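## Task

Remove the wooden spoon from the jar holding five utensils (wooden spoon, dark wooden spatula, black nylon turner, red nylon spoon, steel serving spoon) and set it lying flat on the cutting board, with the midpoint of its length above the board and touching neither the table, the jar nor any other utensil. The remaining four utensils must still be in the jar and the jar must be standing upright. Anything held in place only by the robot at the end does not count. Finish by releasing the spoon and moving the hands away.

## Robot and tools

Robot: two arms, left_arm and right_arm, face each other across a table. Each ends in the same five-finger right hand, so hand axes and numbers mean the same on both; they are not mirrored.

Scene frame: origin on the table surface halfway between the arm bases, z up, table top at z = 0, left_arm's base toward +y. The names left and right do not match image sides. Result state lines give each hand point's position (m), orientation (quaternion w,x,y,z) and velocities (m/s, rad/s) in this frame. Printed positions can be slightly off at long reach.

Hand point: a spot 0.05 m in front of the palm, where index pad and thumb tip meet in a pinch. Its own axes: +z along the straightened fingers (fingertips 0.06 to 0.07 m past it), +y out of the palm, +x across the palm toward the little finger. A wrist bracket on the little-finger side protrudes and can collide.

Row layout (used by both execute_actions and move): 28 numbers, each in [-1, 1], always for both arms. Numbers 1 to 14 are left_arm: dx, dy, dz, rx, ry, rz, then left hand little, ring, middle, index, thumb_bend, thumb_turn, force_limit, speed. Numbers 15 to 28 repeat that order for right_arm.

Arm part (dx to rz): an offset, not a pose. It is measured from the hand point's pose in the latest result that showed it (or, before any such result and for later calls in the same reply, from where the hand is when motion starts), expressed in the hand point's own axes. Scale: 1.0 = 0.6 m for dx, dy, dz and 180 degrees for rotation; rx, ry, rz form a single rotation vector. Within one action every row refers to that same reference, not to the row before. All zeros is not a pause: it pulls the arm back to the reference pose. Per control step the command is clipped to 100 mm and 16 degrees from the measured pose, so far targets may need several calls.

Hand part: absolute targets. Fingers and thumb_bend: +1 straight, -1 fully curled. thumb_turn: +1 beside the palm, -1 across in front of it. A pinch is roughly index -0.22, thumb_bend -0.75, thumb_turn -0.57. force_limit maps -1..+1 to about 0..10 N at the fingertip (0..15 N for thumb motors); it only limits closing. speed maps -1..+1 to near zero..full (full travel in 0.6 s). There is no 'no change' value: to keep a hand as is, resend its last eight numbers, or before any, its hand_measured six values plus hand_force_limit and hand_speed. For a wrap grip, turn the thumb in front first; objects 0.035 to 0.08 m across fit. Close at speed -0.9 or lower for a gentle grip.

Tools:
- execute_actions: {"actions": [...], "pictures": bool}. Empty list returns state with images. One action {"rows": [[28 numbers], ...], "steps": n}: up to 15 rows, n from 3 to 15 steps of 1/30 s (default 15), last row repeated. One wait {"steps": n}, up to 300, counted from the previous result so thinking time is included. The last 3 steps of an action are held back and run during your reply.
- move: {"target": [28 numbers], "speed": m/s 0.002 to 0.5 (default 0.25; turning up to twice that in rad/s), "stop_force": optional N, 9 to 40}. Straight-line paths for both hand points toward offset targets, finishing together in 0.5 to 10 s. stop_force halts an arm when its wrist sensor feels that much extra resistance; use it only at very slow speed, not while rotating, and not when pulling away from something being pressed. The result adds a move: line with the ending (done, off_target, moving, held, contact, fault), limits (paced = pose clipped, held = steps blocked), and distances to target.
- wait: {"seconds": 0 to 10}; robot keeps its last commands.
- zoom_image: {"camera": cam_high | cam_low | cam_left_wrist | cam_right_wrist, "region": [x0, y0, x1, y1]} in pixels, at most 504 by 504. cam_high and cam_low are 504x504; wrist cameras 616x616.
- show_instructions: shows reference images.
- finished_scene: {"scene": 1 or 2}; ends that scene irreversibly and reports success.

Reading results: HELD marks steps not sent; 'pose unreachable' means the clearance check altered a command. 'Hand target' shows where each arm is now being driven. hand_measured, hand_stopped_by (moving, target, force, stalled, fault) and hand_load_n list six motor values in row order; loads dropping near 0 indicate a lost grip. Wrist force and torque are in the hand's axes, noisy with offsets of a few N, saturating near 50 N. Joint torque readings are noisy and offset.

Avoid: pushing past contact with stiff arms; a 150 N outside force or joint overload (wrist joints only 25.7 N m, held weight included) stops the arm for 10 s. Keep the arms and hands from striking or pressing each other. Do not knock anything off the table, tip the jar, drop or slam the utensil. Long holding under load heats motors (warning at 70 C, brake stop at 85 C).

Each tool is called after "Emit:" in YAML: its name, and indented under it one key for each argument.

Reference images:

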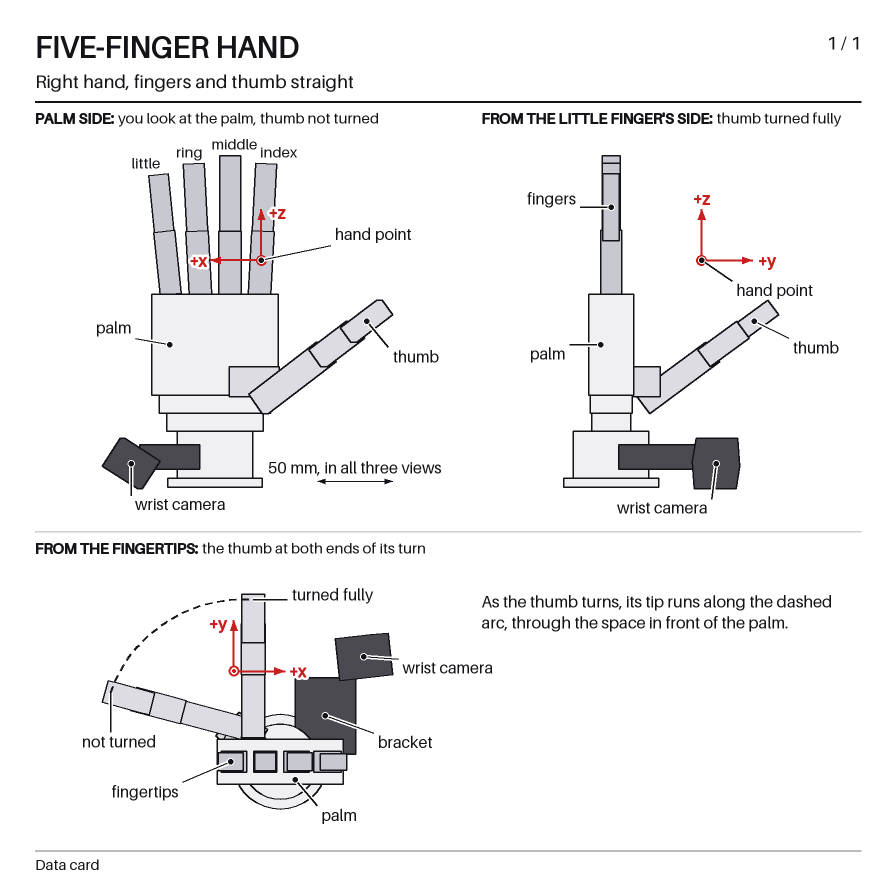

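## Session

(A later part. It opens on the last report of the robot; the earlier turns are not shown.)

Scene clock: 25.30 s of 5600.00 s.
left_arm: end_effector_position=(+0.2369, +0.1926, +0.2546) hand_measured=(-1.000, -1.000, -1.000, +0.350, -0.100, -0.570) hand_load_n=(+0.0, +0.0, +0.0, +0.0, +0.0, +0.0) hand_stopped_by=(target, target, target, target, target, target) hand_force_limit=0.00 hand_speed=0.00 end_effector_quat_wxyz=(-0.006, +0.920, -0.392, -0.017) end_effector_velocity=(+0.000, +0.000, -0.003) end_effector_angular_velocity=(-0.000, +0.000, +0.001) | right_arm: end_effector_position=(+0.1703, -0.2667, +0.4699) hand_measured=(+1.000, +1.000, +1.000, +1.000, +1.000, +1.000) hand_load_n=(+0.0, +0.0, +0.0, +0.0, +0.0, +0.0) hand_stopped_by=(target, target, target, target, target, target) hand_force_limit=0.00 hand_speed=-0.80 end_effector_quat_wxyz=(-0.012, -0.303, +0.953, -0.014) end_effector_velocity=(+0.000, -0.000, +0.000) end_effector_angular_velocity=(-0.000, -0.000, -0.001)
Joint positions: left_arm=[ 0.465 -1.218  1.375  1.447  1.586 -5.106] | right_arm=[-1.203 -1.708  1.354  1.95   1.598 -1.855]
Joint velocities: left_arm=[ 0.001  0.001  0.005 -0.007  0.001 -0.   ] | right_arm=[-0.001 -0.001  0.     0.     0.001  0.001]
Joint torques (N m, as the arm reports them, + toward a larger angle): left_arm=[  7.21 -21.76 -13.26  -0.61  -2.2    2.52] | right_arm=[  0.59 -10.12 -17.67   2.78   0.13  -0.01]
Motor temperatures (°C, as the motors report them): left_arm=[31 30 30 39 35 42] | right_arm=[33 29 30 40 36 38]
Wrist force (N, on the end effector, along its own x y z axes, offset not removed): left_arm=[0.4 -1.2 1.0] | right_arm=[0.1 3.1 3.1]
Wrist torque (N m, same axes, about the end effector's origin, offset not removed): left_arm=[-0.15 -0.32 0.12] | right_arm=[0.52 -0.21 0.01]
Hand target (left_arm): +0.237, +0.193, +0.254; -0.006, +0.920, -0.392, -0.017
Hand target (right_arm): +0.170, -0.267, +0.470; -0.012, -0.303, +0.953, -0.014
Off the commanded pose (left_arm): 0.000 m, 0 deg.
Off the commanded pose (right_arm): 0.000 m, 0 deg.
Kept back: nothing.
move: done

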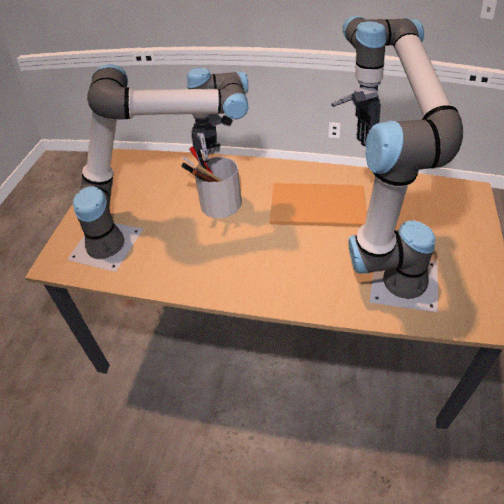

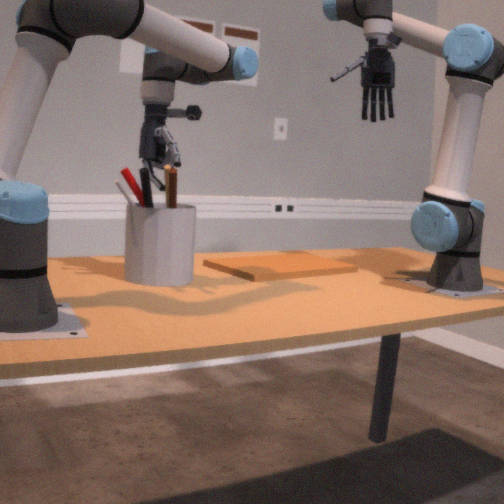

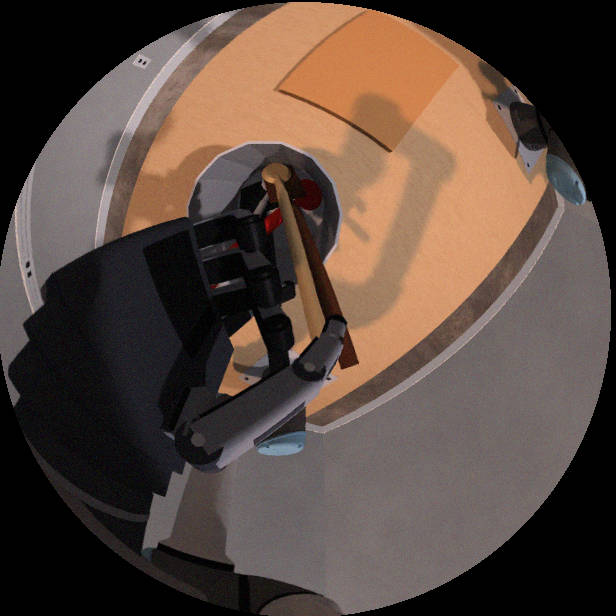

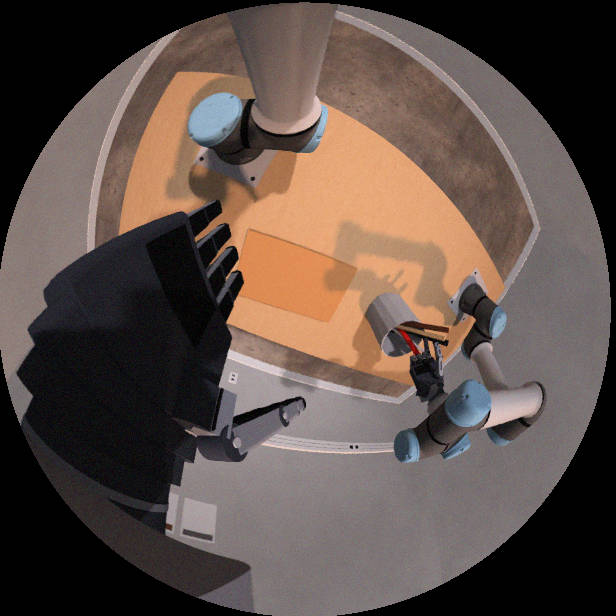

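Emit:
move:
  target: [0,0,0.04,0,0,0,-1,-1,-1,0.35,-0.15,-0.57,0,0, 0,0,0,0,0,0,1,1,1,1,1,1,0,-0.8]
  speed: 0.015

Emit:
zoom_image:
  camera: "cam_left_wrist"
  region: [180, 150, 440, 410]

Emit:
zoom_image:
  camera: "cam_low"
  region: [80, 80, 240, 240]

Scene clock: 27.40 s of 5600.00 s.
left_arm: end_effector_position=(+0.2363, +0.1932, +0.2309) hand_measured=(-1.000, -1.000, -1.000, +0.350, -0.150, -0.570) hand_load_n=(+0.0, +0.0, +0.0, +0.0, +0.0, +0.0) hand_stopped_by=(target, target, target, target, target, target) hand_force_limit=0.00 hand_speed=0.00 end_effector_quat_wxyz=(-0.007, +0.920, -0.392, -0.017) end_effector_velocity=(-0.000, -0.000, -0.003) end_effector_angular_velocity=(+0.000, +0.000, -0.000) | right_arm: end_effector_position=(+0.1703, -0.2667, +0.4699) hand_measured=(+1.000, +1.000, +1.000, +1.000, +1.000, +1.000) hand_load_n=(+0.0, +0.0, +0.0, +0.0, +0.0, +0.0) hand_stopped_by=(target, target, target, target, target, target) hand_force_limit=0.00 hand_speed=-0.80 end_effector_quat_wxyz=(-0.012, -0.303, +0.953, -0.014) end_effector_velocity=(+0.000, +0.000, -0.000) end_effector_angular_velocity=(+0.001, +0.001, +0.001)
Joint positions: left_arm=[ 0.464 -1.21   1.425  1.389  1.586 -5.107] | right_arm=[-1.203 -1.708  1.354  1.95   1.598 -1.855]
Joint velocities: left_arm=[-0.001  0.002  0.006 -0.007 -0.    -0.001] | right_arm=[ 0.     0.001 -0.    -0.    -0.001 -0.   ]
Joint torques (N m, as the arm reports them, + toward a larger angle): left_arm=[ -7.28 -22.24 -11.2   -0.52   0.24  -2.25] | right_arm=[  0.17  -9.94 -18.2    2.77   0.18  -0.01]
Motor temperatures (°C, as the motors report them): left_arm=[31 30 30 39 35 42] | right_arm=[33 29 30 40 36 38]
Wrist force (N, on the end effector, along its own x y z axes, offset not removed): left_arm=[0.9 -1.4 1.2] | right_arm=[1.9 1.7 2.3]
Wrist torque (N m, same axes, about the end effector's origin, offset not removed): left_arm=[-0.28 -0.44 0.07] | right_arm=[0.33 -0.52 0.08]
Hand target (left_arm): +0.236, +0.193, +0.231; -0.006, +0.920, -0.392, -0.017
Hand target (right_arm): +0.170, -0.267, +0.470; -0.012, -0.303, +0.953, -0.014
Off the commanded pose (left_arm): 0.000 m, 0 deg.
Off the commanded pose (right_arm): 0.000 m, 0 deg.
Kept back: nothing.
move: done

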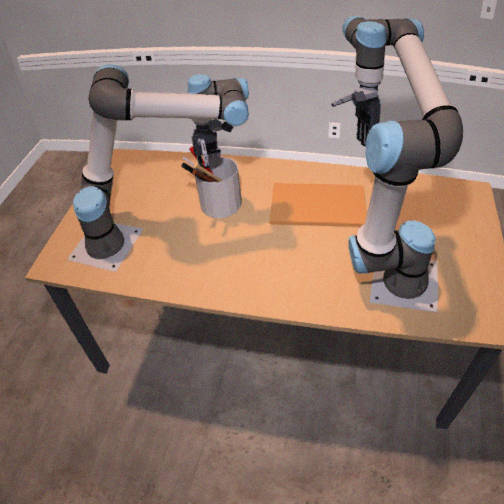

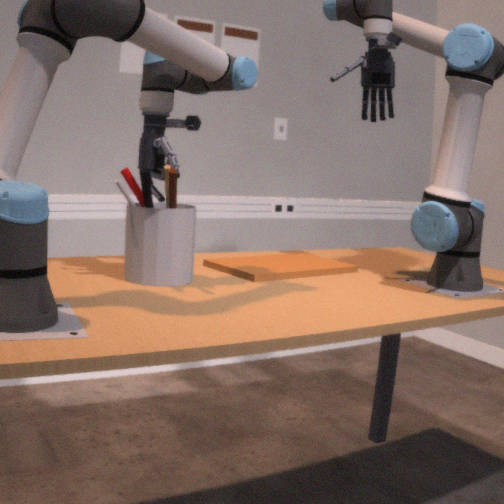

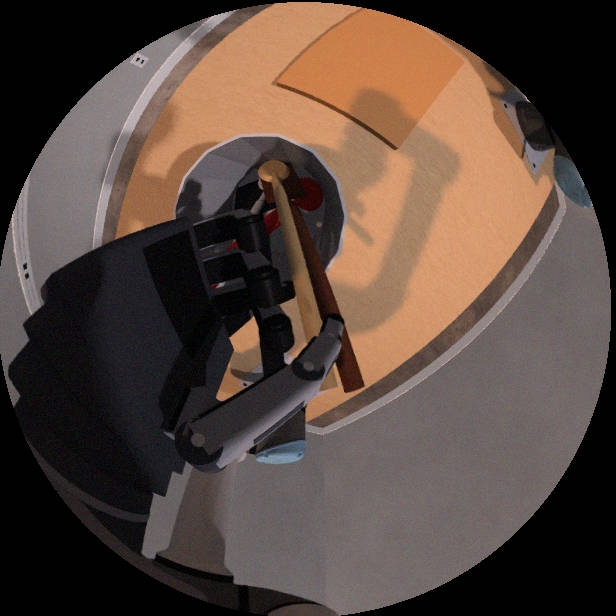

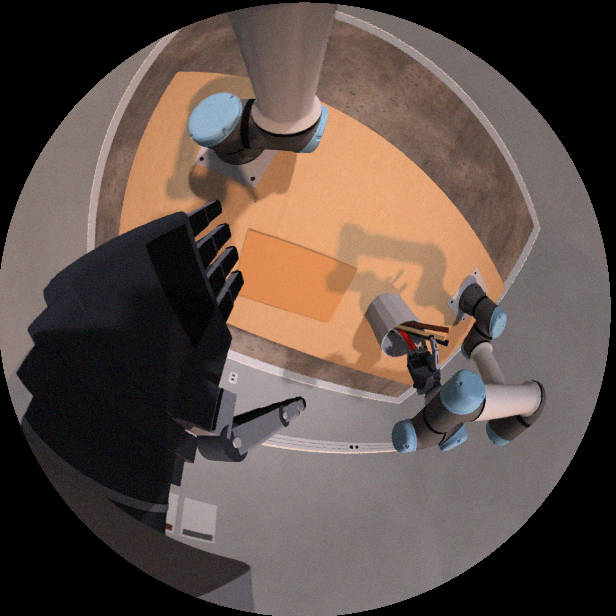

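Region (180, 150, 440, 410) of cam_left_wrist's 616x616 image, scaled by 1.938, with more detail than that image has.

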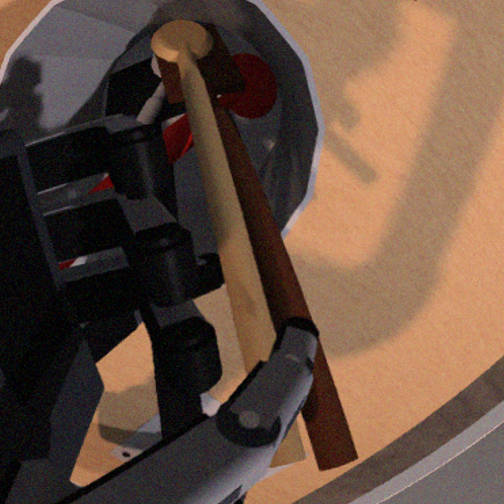

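Region (80, 80, 240, 240) of cam_low's 504x504 image, scaled by 3.150, with more detail than that image has.

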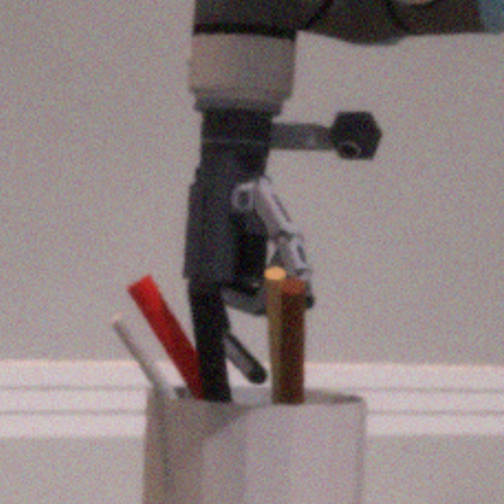

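Emit:
execute_actions:
  actions:
    - {"rows":[[0,0,0,0,0,0,-1,-1,-1,0.35,-0.5,-0.57,0.4,-0.5, 0,0,0,0,0,0,1,1,1,1,1,1,0,-0.8]],"steps":15}

Emit:
move:
  target: [0,0,0,0,0,0,-1,-1,-1,-0.5,-0.5,-0.57,0.4,-0.6, 0,0,0,0,0,0,1,1,1,1,1,1,0,-0.8]

Emit:
wait:
  seconds: 1.5

Emit:
zoom_image:
  camera: "cam_left_wrist"
  region: [180, 150, 440, 410]

Emit:
zoom_image:
  camera: "cam_low"
  region: [80, 80, 240, 240]

Scene clock: 28.03 s of 5600.00 s.
left_arm: end_effector_position=(+0.2363, +0.1932, +0.2308) hand_measured=(-1.000, -1.000, -1.000, +0.350, -0.306, -0.570) hand_load_n=(+0.0, +0.0, +0.0, +0.0, +0.0, +0.0) hand_stopped_by=(target, target, target, target, moving, target) hand_force_limit=0.40 hand_speed=-0.50 end_effector_quat_wxyz=(-0.006, +0.920, -0.392, -0.017) end_effector_velocity=(-0.000, +0.000, +0.001) end_effector_angular_velocity=(+0.000, +0.001, -0.001) | right_arm: end_effector_position=(+0.1703, -0.2667, +0.4699) hand_measured=(+1.000, +1.000, +1.000, +1.000, +1.000, +1.000) hand_load_n=(+0.0, +0.0, +0.0, +0.0, +0.0, +0.0) hand_stopped_by=(target, target, target, target, target, target) hand_force_limit=0.00 hand_speed=-0.80 end_effector_quat_wxyz=(-0.012, -0.303, +0.953, -0.014) end_effector_velocity=(-0.000, +0.001, +0.000) end_effector_angular_velocity=(+0.003, +0.001, +0.001)
Joint positions: left_arm=[ 0.464 -1.21   1.425  1.389  1.586 -5.107] | right_arm=[-1.203 -1.708  1.354  1.95   1.598 -1.855]
Joint velocities: left_arm=[-0.    -0.001 -0.001  0.002  0.001  0.001] | right_arm=[ 0.    -0.     0.    -0.    -0.003 -0.001]
Joint torques (N m, as the arm reports them, + toward a larger angle): left_arm=[ -5.49 -37.26 -27.56   4.8    1.    -1.87] | right_arm=[  0.08 -10.41 -17.46   2.84   0.21   0.16]
Motor temperatures (°C, as the motors report them): left_arm=[31 30 30 39 35 42] | right_arm=[33 29 30 40 36 38]
Wrist force (N, on the end effector, along its own x y z axes, offset not removed): left_arm=[-0.2 -2.8 0.6] | right_arm=[1.3 3.3 1.6]
Wrist torque (N m, same axes, about the end effector's origin, offset not removed): left_arm=[-0.42 -0.25 -0.05] | right_arm=[0.58 -0.40 0.13]
Steps of this call (steps 1 to 7: nothing new was sent; steps 8 to 19: the first 12 steps of this action). Readings (end_effector_position | what the end effector reports):
8: left_arm (+0.2363, +0.1932, +0.2306) | right_arm (+0.1703, -0.2667, +0.4699) | left_arm hand_measured=(-1.000, -1.000, -1.000, +0.350, -0.150, -0.570) hand_load_n=(+0.0, +0.0, +0.0, +0.0, +0.0, +0.0) hand_stopped_by=(target, target, target, target, moving, target) hand_force_limit=0.40 hand_speed=-0.50 | right_arm hand_measured=(+1.000, +1.000, +1.000, +1.000, +1.000, +1.000) hand_load_n=(+0.0, +0.0, +0.0, +0.0, +0.0, +0.0) hand_stopped_by=(target, target, target, target, target, target) hand_force_limit=0.00 hand_speed=-0.80
9: left_arm (+0.2363, +0.1932, +0.2306) | right_arm (+0.1703, -0.2667, +0.4699) | left_arm hand_measured=(-1.000, -1.000, -1.000, +0.350, -0.150, -0.570) hand_load_n=(+0.0, +0.0, +0.0, +0.0, +0.0, +0.0) hand_stopped_by=(target, target, target, target, moving, target) hand_force_limit=0.40 hand_speed=-0.50 | right_arm hand_measured=(+1.000, +1.000, +1.000, +1.000, +1.000, +1.000) hand_load_n=(+0.0, +0.0, +0.0, +0.0, +0.0, +0.0) hand_stopped_by=(target, target, target, target, target, target) hand_force_limit=0.00 hand_speed=-0.80
11: left_arm (+0.2363, +0.1932, +0.2306) | right_arm (+0.1703, -0.2667, +0.4699) | left_arm hand_measured=(-1.000, -1.000, -1.000, +0.350, -0.166, -0.570) hand_load_n=(+0.0, +0.0, +0.0, +0.0, +0.0, +0.0) hand_stopped_by=(target, target, target, target, moving, target) hand_force_limit=0.40 hand_speed=-0.50 | right_arm hand_measured=(+1.000, +1.000, +1.000, +1.000, +1.000, +1.000) hand_load_n=(+0.0, +0.0, +0.0, +0.0, +0.0, +0.0) hand_stopped_by=(target, target, target, target, target, target) hand_force_limit=0.00 hand_speed=-0.80
15: left_arm (+0.2363, +0.1931, +0.2307) | right_arm (+0.1703, -0.2667, +0.4699) | left_arm hand_measured=(-1.000, -1.000, -1.000, +0.350, -0.236, -0.570) hand_load_n=(+0.0, +0.0, +0.0, +0.0, +0.0, +0.0) hand_stopped_by=(target, target, target, target, moving, target) hand_force_limit=0.40 hand_speed=-0.50 | right_arm hand_measured=(+1.000, +1.000, +1.000, +1.000, +1.000, +1.000) hand_load_n=(+0.0, +0.0, +0.0, +0.0, +0.0, +0.0) hand_stopped_by=(target, target, target, target, target, target) hand_force_limit=0.00 hand_speed=-0.80
19: the state above

Scene clock: 29.77 s of 5600.00 s.
left_arm: end_effector_position=(+0.2363, +0.1932, +0.2309) hand_measured=(-1.000, -1.000, -1.000, -0.266, -0.500, -0.570) hand_load_n=(+0.0, +0.0, +0.0, +9.5, +1.0, -0.5) hand_stopped_by=(target, target, target, force, target, target) hand_force_limit=0.40 hand_speed=-0.60 end_effector_quat_wxyz=(-0.007, +0.920, -0.392, -0.017) end_effector_velocity=(-0.001, +0.000, +0.000) end_effector_angular_velocity=(+0.000, +0.001, -0.001) | right_arm: end_effector_position=(+0.1703, -0.2667, +0.4699) hand_measured=(+1.000, +1.000, +1.000, +1.000, +1.000, +1.000) hand_load_n=(+0.0, +0.0, +0.0, +0.0, +0.0, +0.0) hand_stopped_by=(target, target, target, target, target, target) hand_force_limit=0.00 hand_speed=-0.80 end_effector_quat_wxyz=(-0.012, -0.303, +0.953, -0.014) end_effector_velocity=(-0.000, -0.000, +0.000) end_effector_angular_velocity=(+0.000, -0.000, +0.001)
Joint positions: left_arm=[ 0.464 -1.21   1.425  1.389  1.586 -5.107] | right_arm=[-1.203 -1.708  1.354  1.95   1.598 -1.855]
Joint velocities: left_arm=[-0.001 -0.001  0.001  0.     0.001  0.   ] | right_arm=[-0.    -0.    -0.     0.    -0.    -0.002]
Joint torques (N m, as the arm reports them, + toward a larger angle): left_arm=[ -2.11 -44.51 -27.13   4.5    1.15  -1.15] | right_arm=[  0.09  -9.26 -17.62   2.67   0.15  -0.05]
Motor temperatures (°C, as the motors report them): left_arm=[31 30 30 39 35 42] | right_arm=[33 29 30 40 36 38]
Wrist force (N, on the end effector, along its own x y z axes, offset not removed): left_arm=[0.7 -1.2 1.8] | right_arm=[2.0 2.3 2.3]
Wrist torque (N m, same axes, about the end effector's origin, offset not removed): left_arm=[-0.29 -0.43 0.15] | right_arm=[0.31 -0.60 0.05]
Hand target (left_arm): +0.236, +0.193, +0.231; -0.007, +0.920, -0.392, -0.017
Hand target (right_arm): +0.170, -0.267, +0.470; -0.012, -0.303, +0.953, -0.014
Off your previous action's commanded pose (left_arm): 0.000 m, 0 deg at its last step (step 3 of this call).
Off your previous action's commanded pose (right_arm): 0.000 m, 0 deg at its last step (step 3 of this call).
Off the commanded pose (left_arm): 0.000 m, 0 deg.
Off the commanded pose (right_arm): 0.000 m, 0 deg.
Kept back: nothing.
move: done

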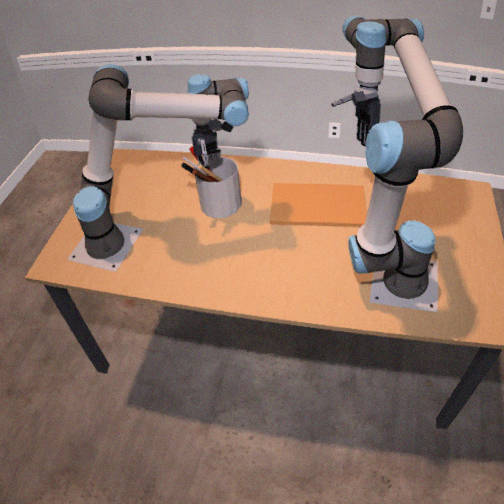

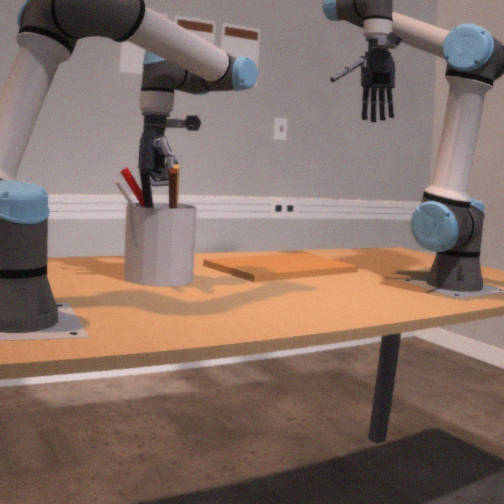

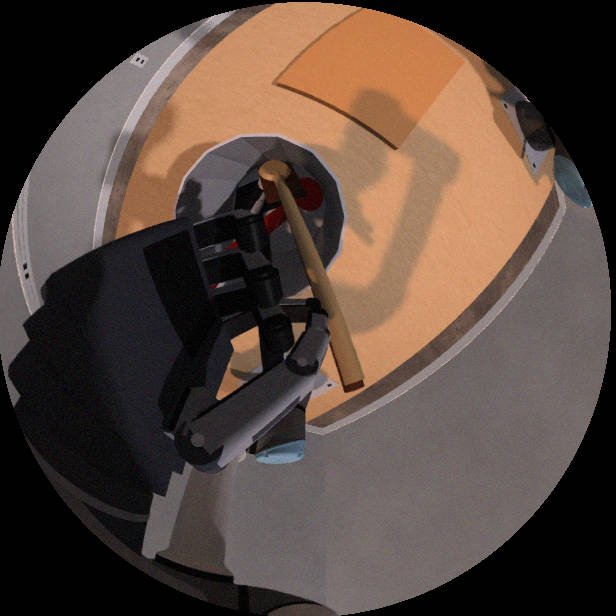

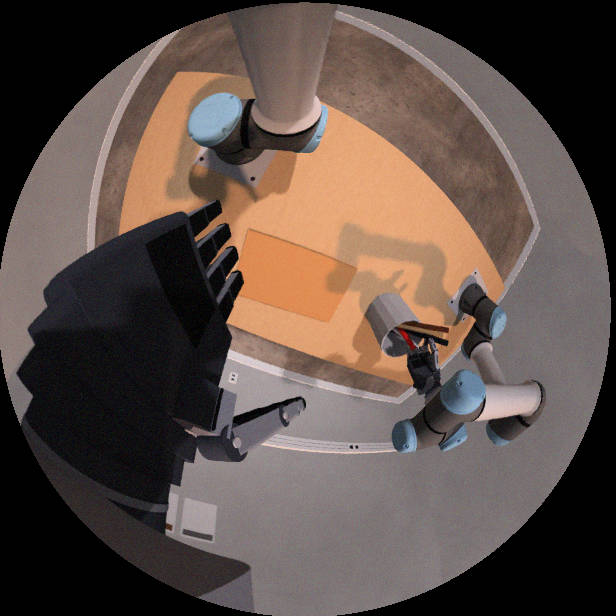

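Scene clock: 31.27 s of 5600.00 s.
left_arm: end_effector_position=(+0.2363, +0.1932, +0.2309) hand_measured=(-1.000, -1.000, -1.000, -0.266, -0.500, -0.570) hand_load_n=(+0.0, +0.0, +0.0, +9.5, +1.0, -0.5) hand_stopped_by=(target, target, target, force, target, target) hand_force_limit=0.40 hand_speed=-0.60 end_effector_quat_wxyz=(-0.007, +0.920, -0.392, -0.017) end_effector_velocity=(-0.000, +0.000, +0.000) end_effector_angular_velocity=(+0.001, +0.000, +0.001) | right_arm: end_effector_position=(+0.1703, -0.2667, +0.4699) hand_measured=(+1.000, +1.000, +1.000, +1.000, +1.000, +1.000) hand_load_n=(+0.0, +0.0, +0.0, +0.0, +0.0, +0.0) hand_stopped_by=(target, target, target, target, target, target) hand_force_limit=0.00 hand_speed=-0.80 end_effector_quat_wxyz=(-0.012, -0.303, +0.953, -0.014) end_effector_velocity=(-0.000, +0.000, -0.000) end_effector_angular_velocity=(-0.000, +0.000, +0.001)
Joint positions: left_arm=[ 0.464 -1.21   1.425  1.389  1.586 -5.107] | right_arm=[-1.203 -1.708  1.354  1.95   1.598 -1.855]
Joint velocities: left_arm=[-0.    -0.     0.     0.001  0.    -0.001] | right_arm=[ 0.001  0.     0.    -0.     0.    -0.001]
Joint torques (N m, as the arm reports them, + toward a larger angle): left_arm=[ -1.94 -38.68 -27.14   4.35   1.13  -1.16] | right_arm=[  0.83 -10.4  -18.     2.69   0.18   0.13]
Motor temperatures (°C, as the motors report them): left_arm=[31 30 30 39 35 42] | right_arm=[33 29 30 40 36 38]
Wrist force (N, on the end effector, along its own x y z axes, offset not removed): left_arm=[-0.4 -1.0 0.7] | right_arm=[0.7 2.6 0.9]
Wrist torque (N m, same axes, about the end effector's origin, offset not removed): left_arm=[-0.12 -0.24 0.04] | right_arm=[0.56 -0.31 0.08]
Hand target (left_arm): +0.236, +0.193, +0.231; -0.007, +0.920, -0.392, -0.017
Hand target (right_arm): +0.170, -0.267, +0.470; -0.012, -0.303, +0.953, -0.014
Off the commanded pose (left_arm): 0.000 m, 0 deg.
Off the commanded pose (right_arm): 0.000 m, 0 deg.
Kept back: nothing.
Steps of this call (steps 1 to 45: nothing new was sent). Readings (end_effector_position | what the end effector reports):
1: left_arm (+0.2363, +0.1932, +0.2309) | right_arm (+0.1703, -0.2667, +0.4699) | left_arm hand_measured=(-1.000, -1.000, -1.000, -0.266, -0.500, -0.570) hand_load_n=(+0.0, +0.0, +0.0, +9.5, +1.0, -0.5) hand_stopped_by=(target, target, target, force, target, target) hand_force_limit=0.40 hand_speed=-0.60 | right_arm hand_measured=(+1.000, +1.000, +1.000, +1.000, +1.000, +1.000) hand_load_n=(+0.0, +0.0, +0.0, +0.0, +0.0, +0.0) hand_stopped_by=(target, target, target, target, target, target) hand_force_limit=0.00 hand_speed=-0.80
2: left_arm (+0.2363, +0.1932, +0.2309) | right_arm (+0.1703, -0.2667, +0.4699) | left_arm hand_measured=(-1.000, -1.000, -1.000, -0.266, -0.500, -0.570) hand_load_n=(+0.0, +0.0, +0.0, +9.5, +1.0, -0.5) hand_stopped_by=(target, target, target, force, target, target) hand_force_limit=0.40 hand_speed=-0.60 | right_arm hand_measured=(+1.000, +1.000, +1.000, +1.000, +1.000, +1.000) hand_load_n=(+0.0, +0.0, +0.0, +0.0, +0.0, +0.0) hand_stopped_by=(target, target, target, target, target, target) hand_force_limit=0.00 hand_speed=-0.80
4: left_arm (+0.2363, +0.1932, +0.2309) | right_arm (+0.1703, -0.2667, +0.4699) | left_arm hand_measured=(-1.000, -1.000, -1.000, -0.266, -0.500, -0.570) hand_load_n=(+0.0, +0.0, +0.0, +9.5, +1.0, -0.5) hand_stopped_by=(target, target, target, force, target, target) hand_force_limit=0.40 hand_speed=-0.60 | right_arm hand_measured=(+1.000, +1.000, +1.000, +1.000, +1.000, +1.000) hand_load_n=(+0.0, +0.0, +0.0, +0.0, +0.0, +0.0) hand_stopped_by=(target, target, target, target, target, target) hand_force_limit=0.00 hand_speed=-0.80
8: left_arm (+0.2363, +0.1932, +0.2309) | right_arm (+0.1703, -0.2667, +0.4699) | left_arm hand_measured=(-1.000, -1.000, -1.000, -0.266, -0.500, -0.570) hand_load_n=(+0.0, +0.0, +0.0, +9.5, +1.0, -0.5) hand_stopped_by=(target, target, target, force, target, target) hand_force_limit=0.40 hand_speed=-0.60 | right_arm hand_measured=(+1.000, +1.000, +1.000, +1.000, +1.000, +1.000) hand_load_n=(+0.0, +0.0, +0.0, +0.0, +0.0, +0.0) hand_stopped_by=(target, target, target, target, target, target) hand_force_limit=0.00 hand_speed=-0.80
45: the state above

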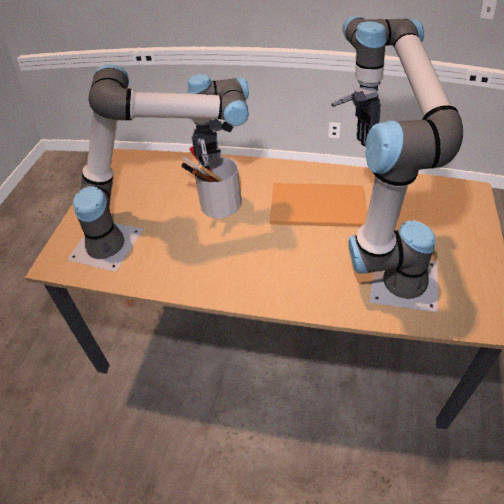

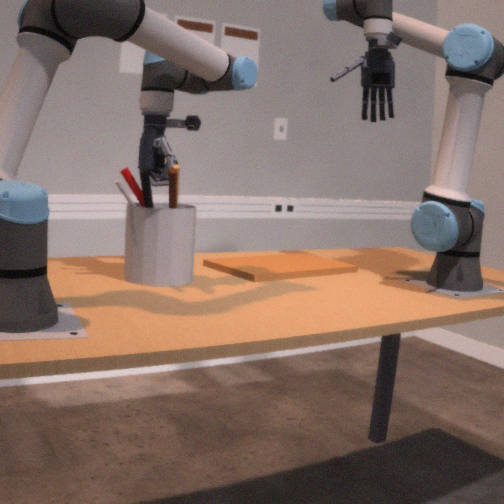

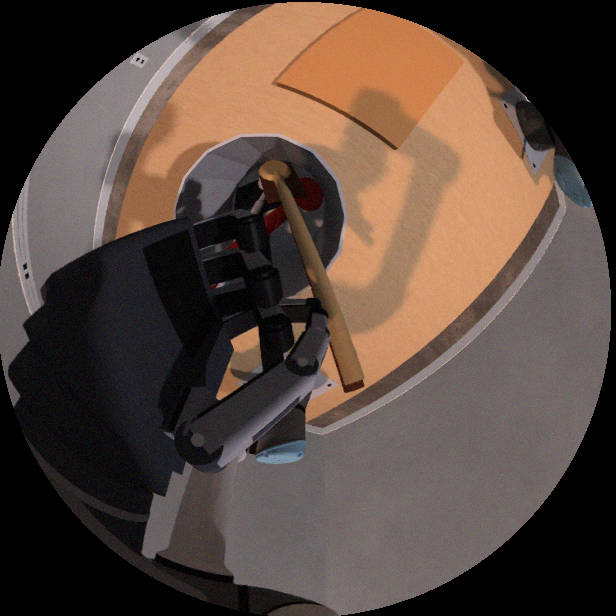

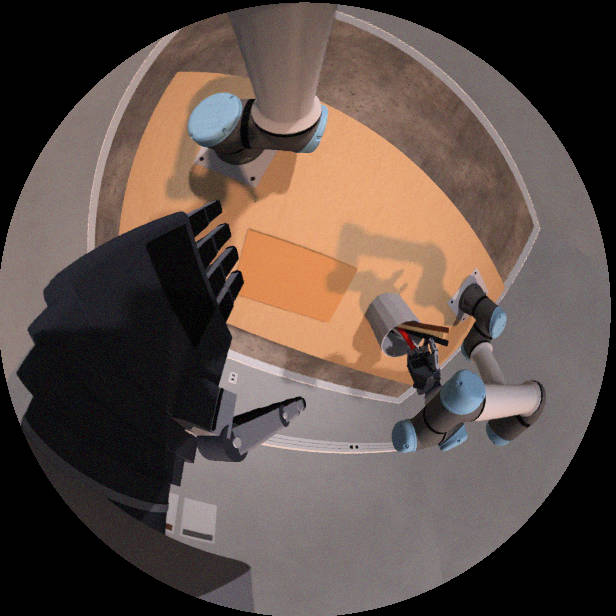

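Region (180, 150, 440, 410) of cam_left_wrist's 616x616 image, scaled by 1.938, with more detail than that image has.

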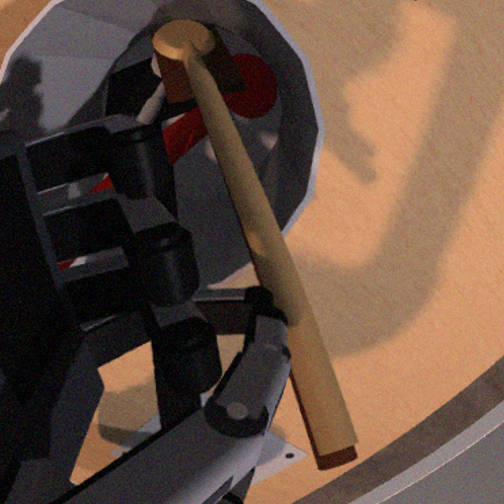

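Region (80, 80, 240, 240) of cam_low's 504x504 image, scaled by 3.150, with more detail than that image has.

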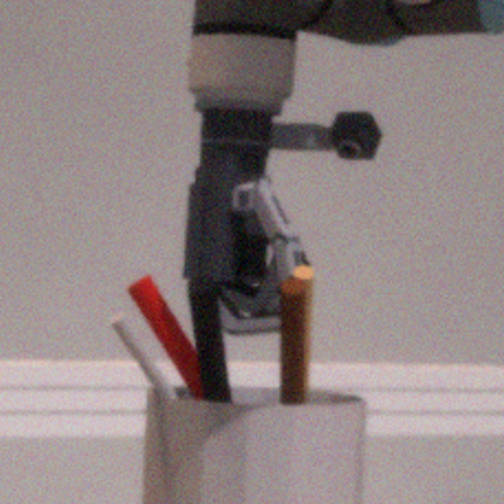

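Emit:
move:
  target: [0,0,-0.05,0,0,0,-1,-1,-1,0.35,-0.5,-0.57,0.4,-0.6, 0,0,0,0,0,0,1,1,1,1,1,1,0,-0.8]
  speed: 0.04

Emit:
move:
  target: [0,0.03,0,0,0,0,-1,-1,-1,0.35,-0.15,-0.57,0.4,-0.6, 0,0,0,0,0,0,1,1,1,1,1,1,0,-0.8]
  speed: 0.04

Emit:
move:
  target: [0,0,0.04,0,0,0,-1,-1,-1,0.35,-0.15,-0.57,0.4,-0.6, 0,0,0,0,0,0,1,1,1,1,1,1,0,-0.8]
  speed: 0.02

Emit:
zoom_image:
  camera: "cam_left_wrist"
  region: [180, 150, 440, 410]

Emit:
zoom_image:
  camera: "cam_low"
  region: [80, 80, 240, 240]

Scene clock: 32.70 s of 5600.00 s.
left_arm: end_effector_position=(+0.2371, +0.1924, +0.2606) hand_measured=(-1.000, -1.000, -1.000, +0.350, -0.500, -0.570) hand_load_n=(+0.0, +0.0, +0.0, +0.0, +0.0, +0.0) hand_stopped_by=(target, target, target, target, target, target) hand_force_limit=0.40 hand_speed=-0.60 end_effector_quat_wxyz=(-0.006, +0.920, -0.392, -0.017) end_effector_velocity=(+0.000, -0.000, +0.001) end_effector_angular_velocity=(+0.001, -0.001, -0.001) | right_arm: end_effector_position=(+0.1703, -0.2667, +0.4699) hand_measured=(+1.000, +1.000, +1.000, +1.000, +1.000, +1.000) hand_load_n=(+0.0, +0.0, +0.0, +0.0, +0.0, +0.0) hand_stopped_by=(target, target, target, target, target, target) hand_force_limit=0.00 hand_speed=-0.80 end_effector_quat_wxyz=(-0.012, -0.303, +0.953, -0.014) end_effector_velocity=(+0.000, +0.000, +0.000) end_effector_angular_velocity=(+0.001, -0.000, -0.002)
Joint positions: left_arm=[ 0.465 -1.22   1.361  1.462  1.586 -5.106] | right_arm=[-1.203 -1.708  1.354  1.95   1.598 -1.855]
Joint velocities: left_arm=[ 0.     0.    -0.004  0.004 -0.001  0.001] | right_arm=[-0.001 -0.    -0.    -0.    -0.001  0.001]
Joint torques (N m, as the arm reports them, + toward a larger angle): left_arm=[  7.02 -49.   -28.11   4.81  -0.95   2.4 ] | right_arm=[ -1.01 -10.26 -17.9    2.85   0.05  -0.2 ]
Motor temperatures (°C, as the motors report them): left_arm=[31 30 30 39 35 42] | right_arm=[33 29 30 40 36 38]
Wrist force (N, on the end effector, along its own x y z axes, offset not removed): left_arm=[-0.7 -1.0 0.5] | right_arm=[1.4 3.1 4.1]
Wrist torque (N m, same axes, about the end effector's origin, offset not removed): left_arm=[-0.12 -0.14 -0.08] | right_arm=[0.40 -0.43 0.15]
Hand target (left_arm): +0.237, +0.192, +0.261; -0.007, +0.920, -0.392, -0.017
Hand target (right_arm): +0.170, -0.267, +0.470; -0.012, -0.303, +0.953, -0.014
Off the commanded pose (left_arm): 0.000 m, 0 deg.
Off the commanded pose (right_arm): 0.000 m, 0 deg.
Kept back: nothing.
move: done

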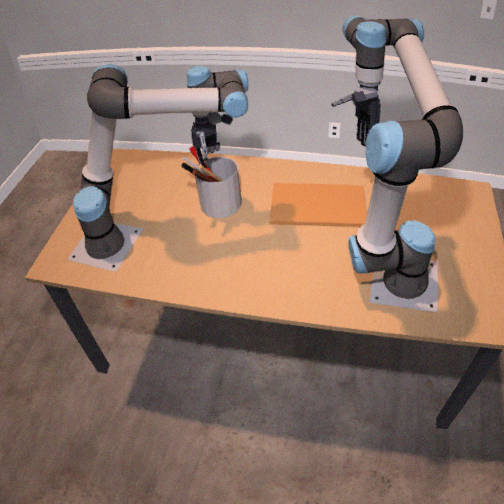

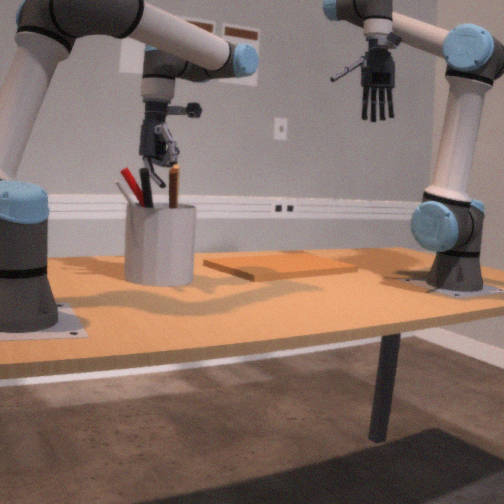

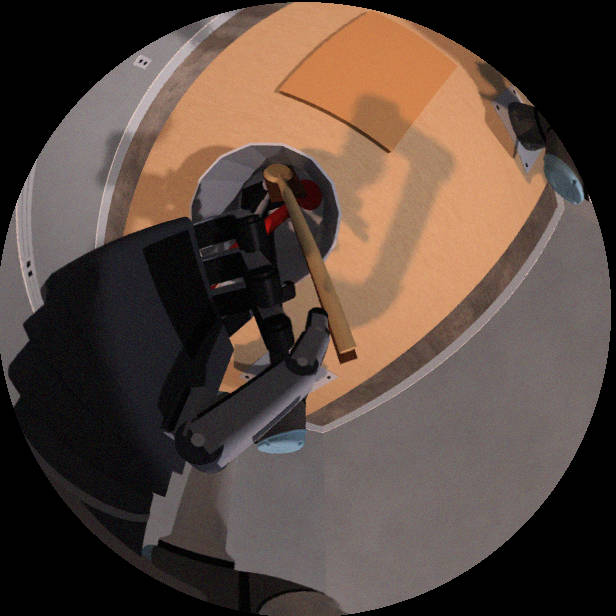

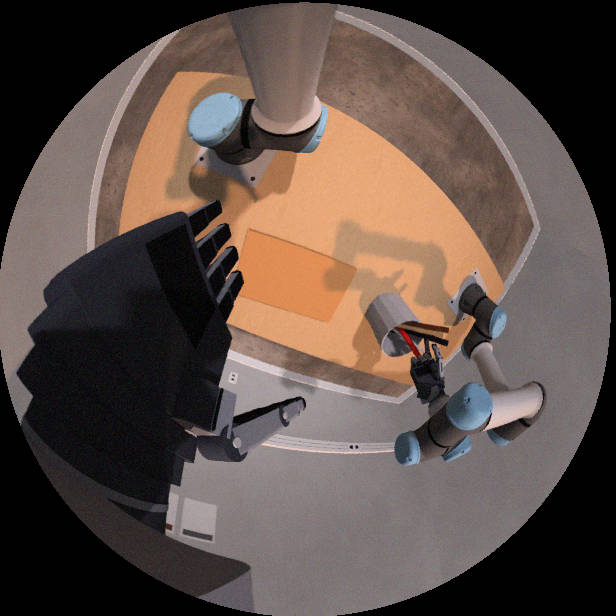

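Scene clock: 33.80 s of 5600.00 s.
left_arm: end_effector_position=(+0.2242, +0.1800, +0.2607) hand_measured=(-1.000, -1.000, -1.000, +0.350, -0.150, -0.570) hand_load_n=(+0.0, +0.0, +0.0, +0.0, +0.0, +0.0) hand_stopped_by=(target, target, target, target, target, target) hand_force_limit=0.40 hand_speed=-0.60 end_effector_quat_wxyz=(-0.006, +0.920, -0.392, -0.017) end_effector_velocity=(-0.000, -0.001, +0.001) end_effector_angular_velocity=(-0.002, -0.001, +0.000) | right_arm: end_effector_position=(+0.1703, -0.2667, +0.4699) hand_measured=(+1.000, +1.000, +1.000, +1.000, +1.000, +1.000) hand_load_n=(+0.0, +0.0, +0.0, +0.0, +0.0, +0.0) hand_stopped_by=(target, target, target, target, target, target) hand_force_limit=0.00 hand_speed=-0.80 end_effector_quat_wxyz=(-0.012, -0.303, +0.953, -0.014) end_effector_velocity=(-0.000, +0.000, +0.000) end_effector_angular_velocity=(+0.001, -0.000, +0.000)
Joint positions: left_arm=[ 0.428 -1.214  1.354  1.464  1.587 -5.144] | right_arm=[-1.203 -1.708  1.354  1.95   1.598 -1.855]
Joint velocities: left_arm=[-0.001 -0.001 -0.001 -0.001 -0.    -0.002] | right_arm=[-0.    -0.001  0.    -0.    -0.001 -0.   ]
Joint torques (N m, as the arm reports them, + toward a larger angle): left_arm=[ -6.9  -21.94 -28.16   4.67   2.55  -2.38] | right_arm=[  0.3  -10.77 -17.89   2.81   0.12   0.03]
Motor temperatures (°C, as the motors report them): left_arm=[31 30 30 39 35 42] | right_arm=[33 29 30 40 36 38]
Wrist force (N, on the end effector, along its own x y z axes, offset not removed): left_arm=[-0.9 -0.8 0.8] | right_arm=[0.3 2.1 2.1]
Wrist torque (N m, same axes, about the end effector's origin, offset not removed): left_arm=[-0.10 -0.18 0.09] | right_arm=[0.37 -0.19 -0.07]
Hand target (left_arm): +0.224, +0.180, +0.261; -0.006, +0.920, -0.392, -0.017
Hand target (right_arm): +0.170, -0.267, +0.470; -0.012, -0.303, +0.953, -0.014
Off the commanded pose (left_arm): 0.000 m, 0 deg.
Off the commanded pose (right_arm): 0.000 m, 0 deg.
Kept back: nothing.
move: done

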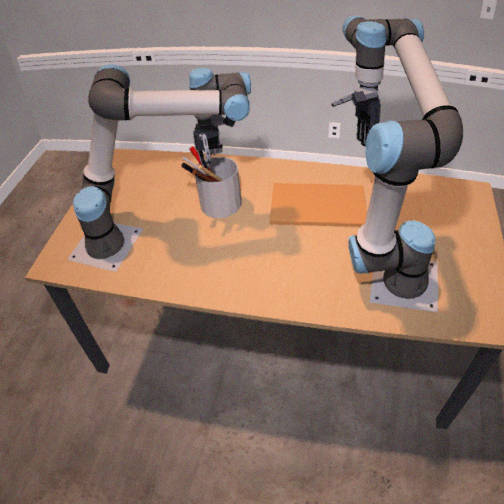

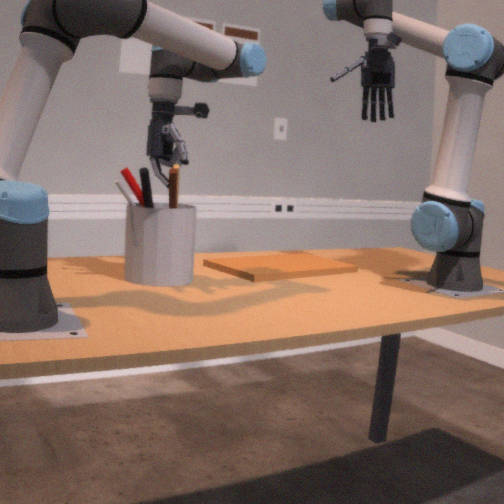

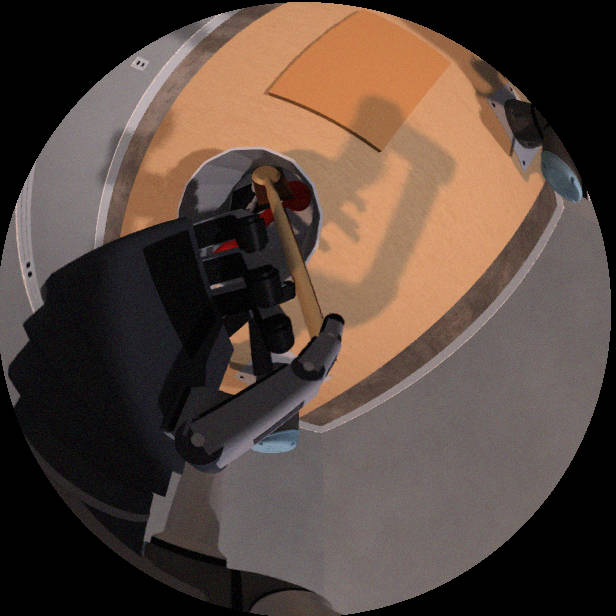

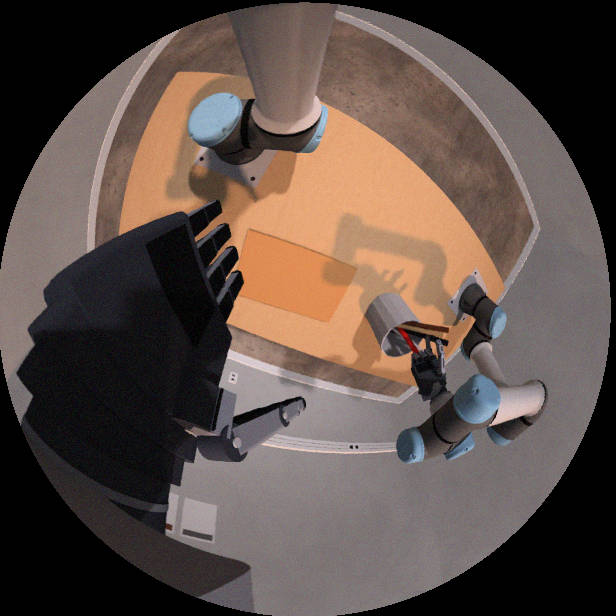

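Scene clock: 35.33 s of 5600.00 s.
left_arm: end_effector_position=(+0.2235, +0.1806, +0.2370) hand_measured=(-1.000, -1.000, -1.000, +0.350, -0.150, -0.570) hand_load_n=(+0.0, +0.0, +0.0, +0.0, +0.0, +0.0) hand_stopped_by=(target, target, target, target, target, target) hand_force_limit=0.40 hand_speed=-0.60 end_effector_quat_wxyz=(-0.006, +0.920, -0.392, -0.017) end_effector_velocity=(+0.000, +0.000, -0.003) end_effector_angular_velocity=(+0.002, -0.001, +0.001) | right_arm: end_effector_position=(+0.1703, -0.2667, +0.4699) hand_measured=(+1.000, +1.000, +1.000, +1.000, +1.000, +1.000) hand_load_n=(+0.0, +0.0, +0.0, +0.0, +0.0, +0.0) hand_stopped_by=(target, target, target, target, target, target) hand_force_limit=0.00 hand_speed=-0.80 end_effector_quat_wxyz=(-0.012, -0.303, +0.953, -0.014) end_effector_velocity=(+0.000, -0.000, +0.000) end_effector_angular_velocity=(+0.000, +0.000, -0.001)
Joint positions: left_arm=[ 0.427 -1.207  1.405  1.406  1.587 -5.145] | right_arm=[-1.203 -1.708  1.354  1.95   1.598 -1.855]
Joint velocities: left_arm=[-0.     0.002  0.006 -0.007 -0.002 -0.001] | right_arm=[-0.001 -0.    -0.     0.    -0.     0.   ]
Joint torques (N m, as the arm reports them, + toward a larger angle): left_arm=[ -7.68 -21.83 -11.7   -1.09   2.74  -2.42] | right_arm=[  0.36 -11.15 -16.77   2.76   0.17   0.18]
Motor temperatures (°C, as the motors report them): left_arm=[31 30 30 39 35 42] | right_arm=[33 29 30 40 36 38]
Wrist force (N, on the end effector, along its own x y z axes, offset not removed): left_arm=[0.6 -2.9 -0.4] | right_arm=[0.4 2.3 1.3]
Wrist torque (N m, same axes, about the end effector's origin, offset not removed): left_arm=[-0.13 -0.35 0.06] | right_arm=[0.39 -0.27 0.03]
Hand target (left_arm): +0.224, +0.181, +0.237; -0.006, +0.920, -0.392, -0.017
Hand target (right_arm): +0.170, -0.267, +0.470; -0.012, -0.303, +0.953, -0.014
Off the commanded pose (left_arm): 0.000 m, 0 deg.
Off the commanded pose (right_arm): 0.000 m, 0 deg.
Kept back: nothing.
move: done

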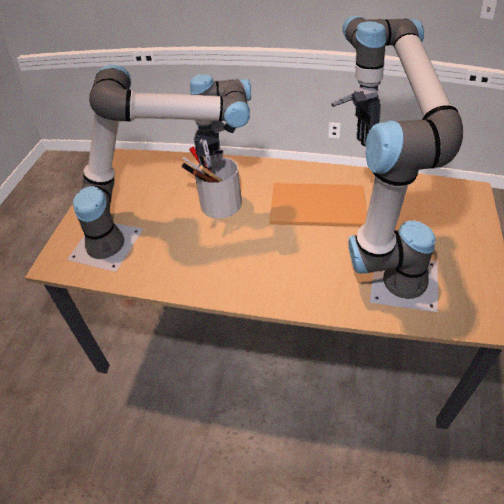

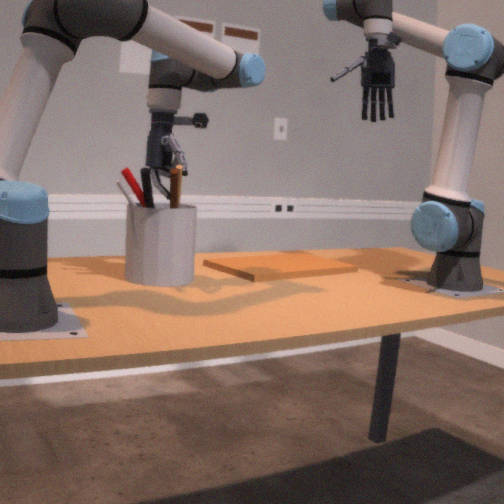

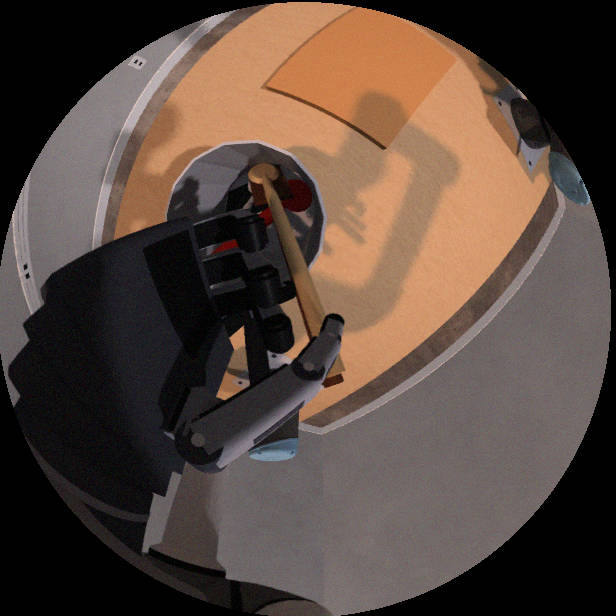

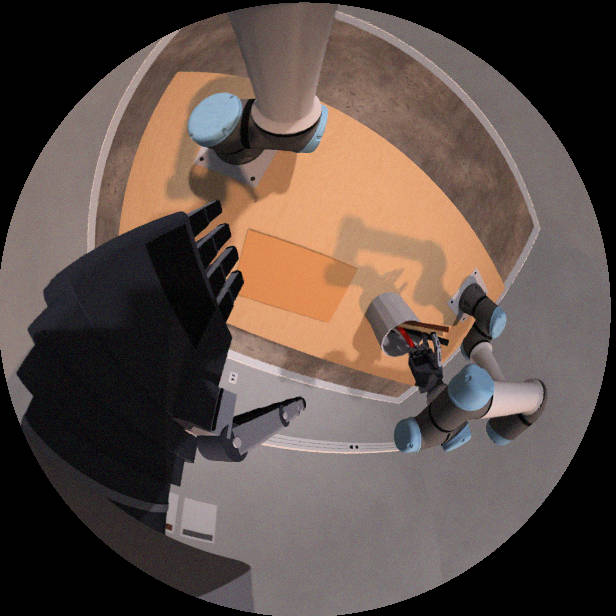

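Region (180, 150, 440, 410) of cam_left_wrist's 616x616 image, scaled by 1.938, with more detail than that image has.

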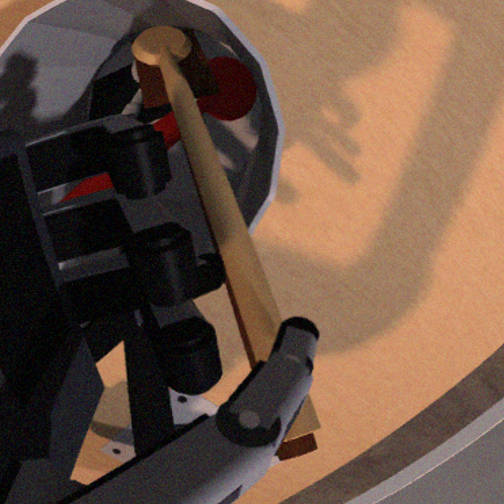

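Region (80, 80, 240, 240) of cam_low's 504x504 image, scaled by 3.150, with more detail than that image has.

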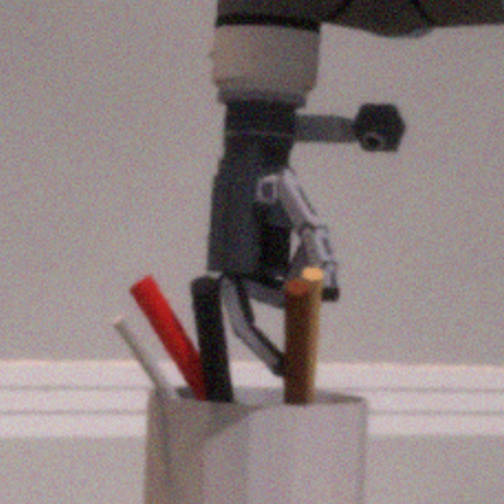

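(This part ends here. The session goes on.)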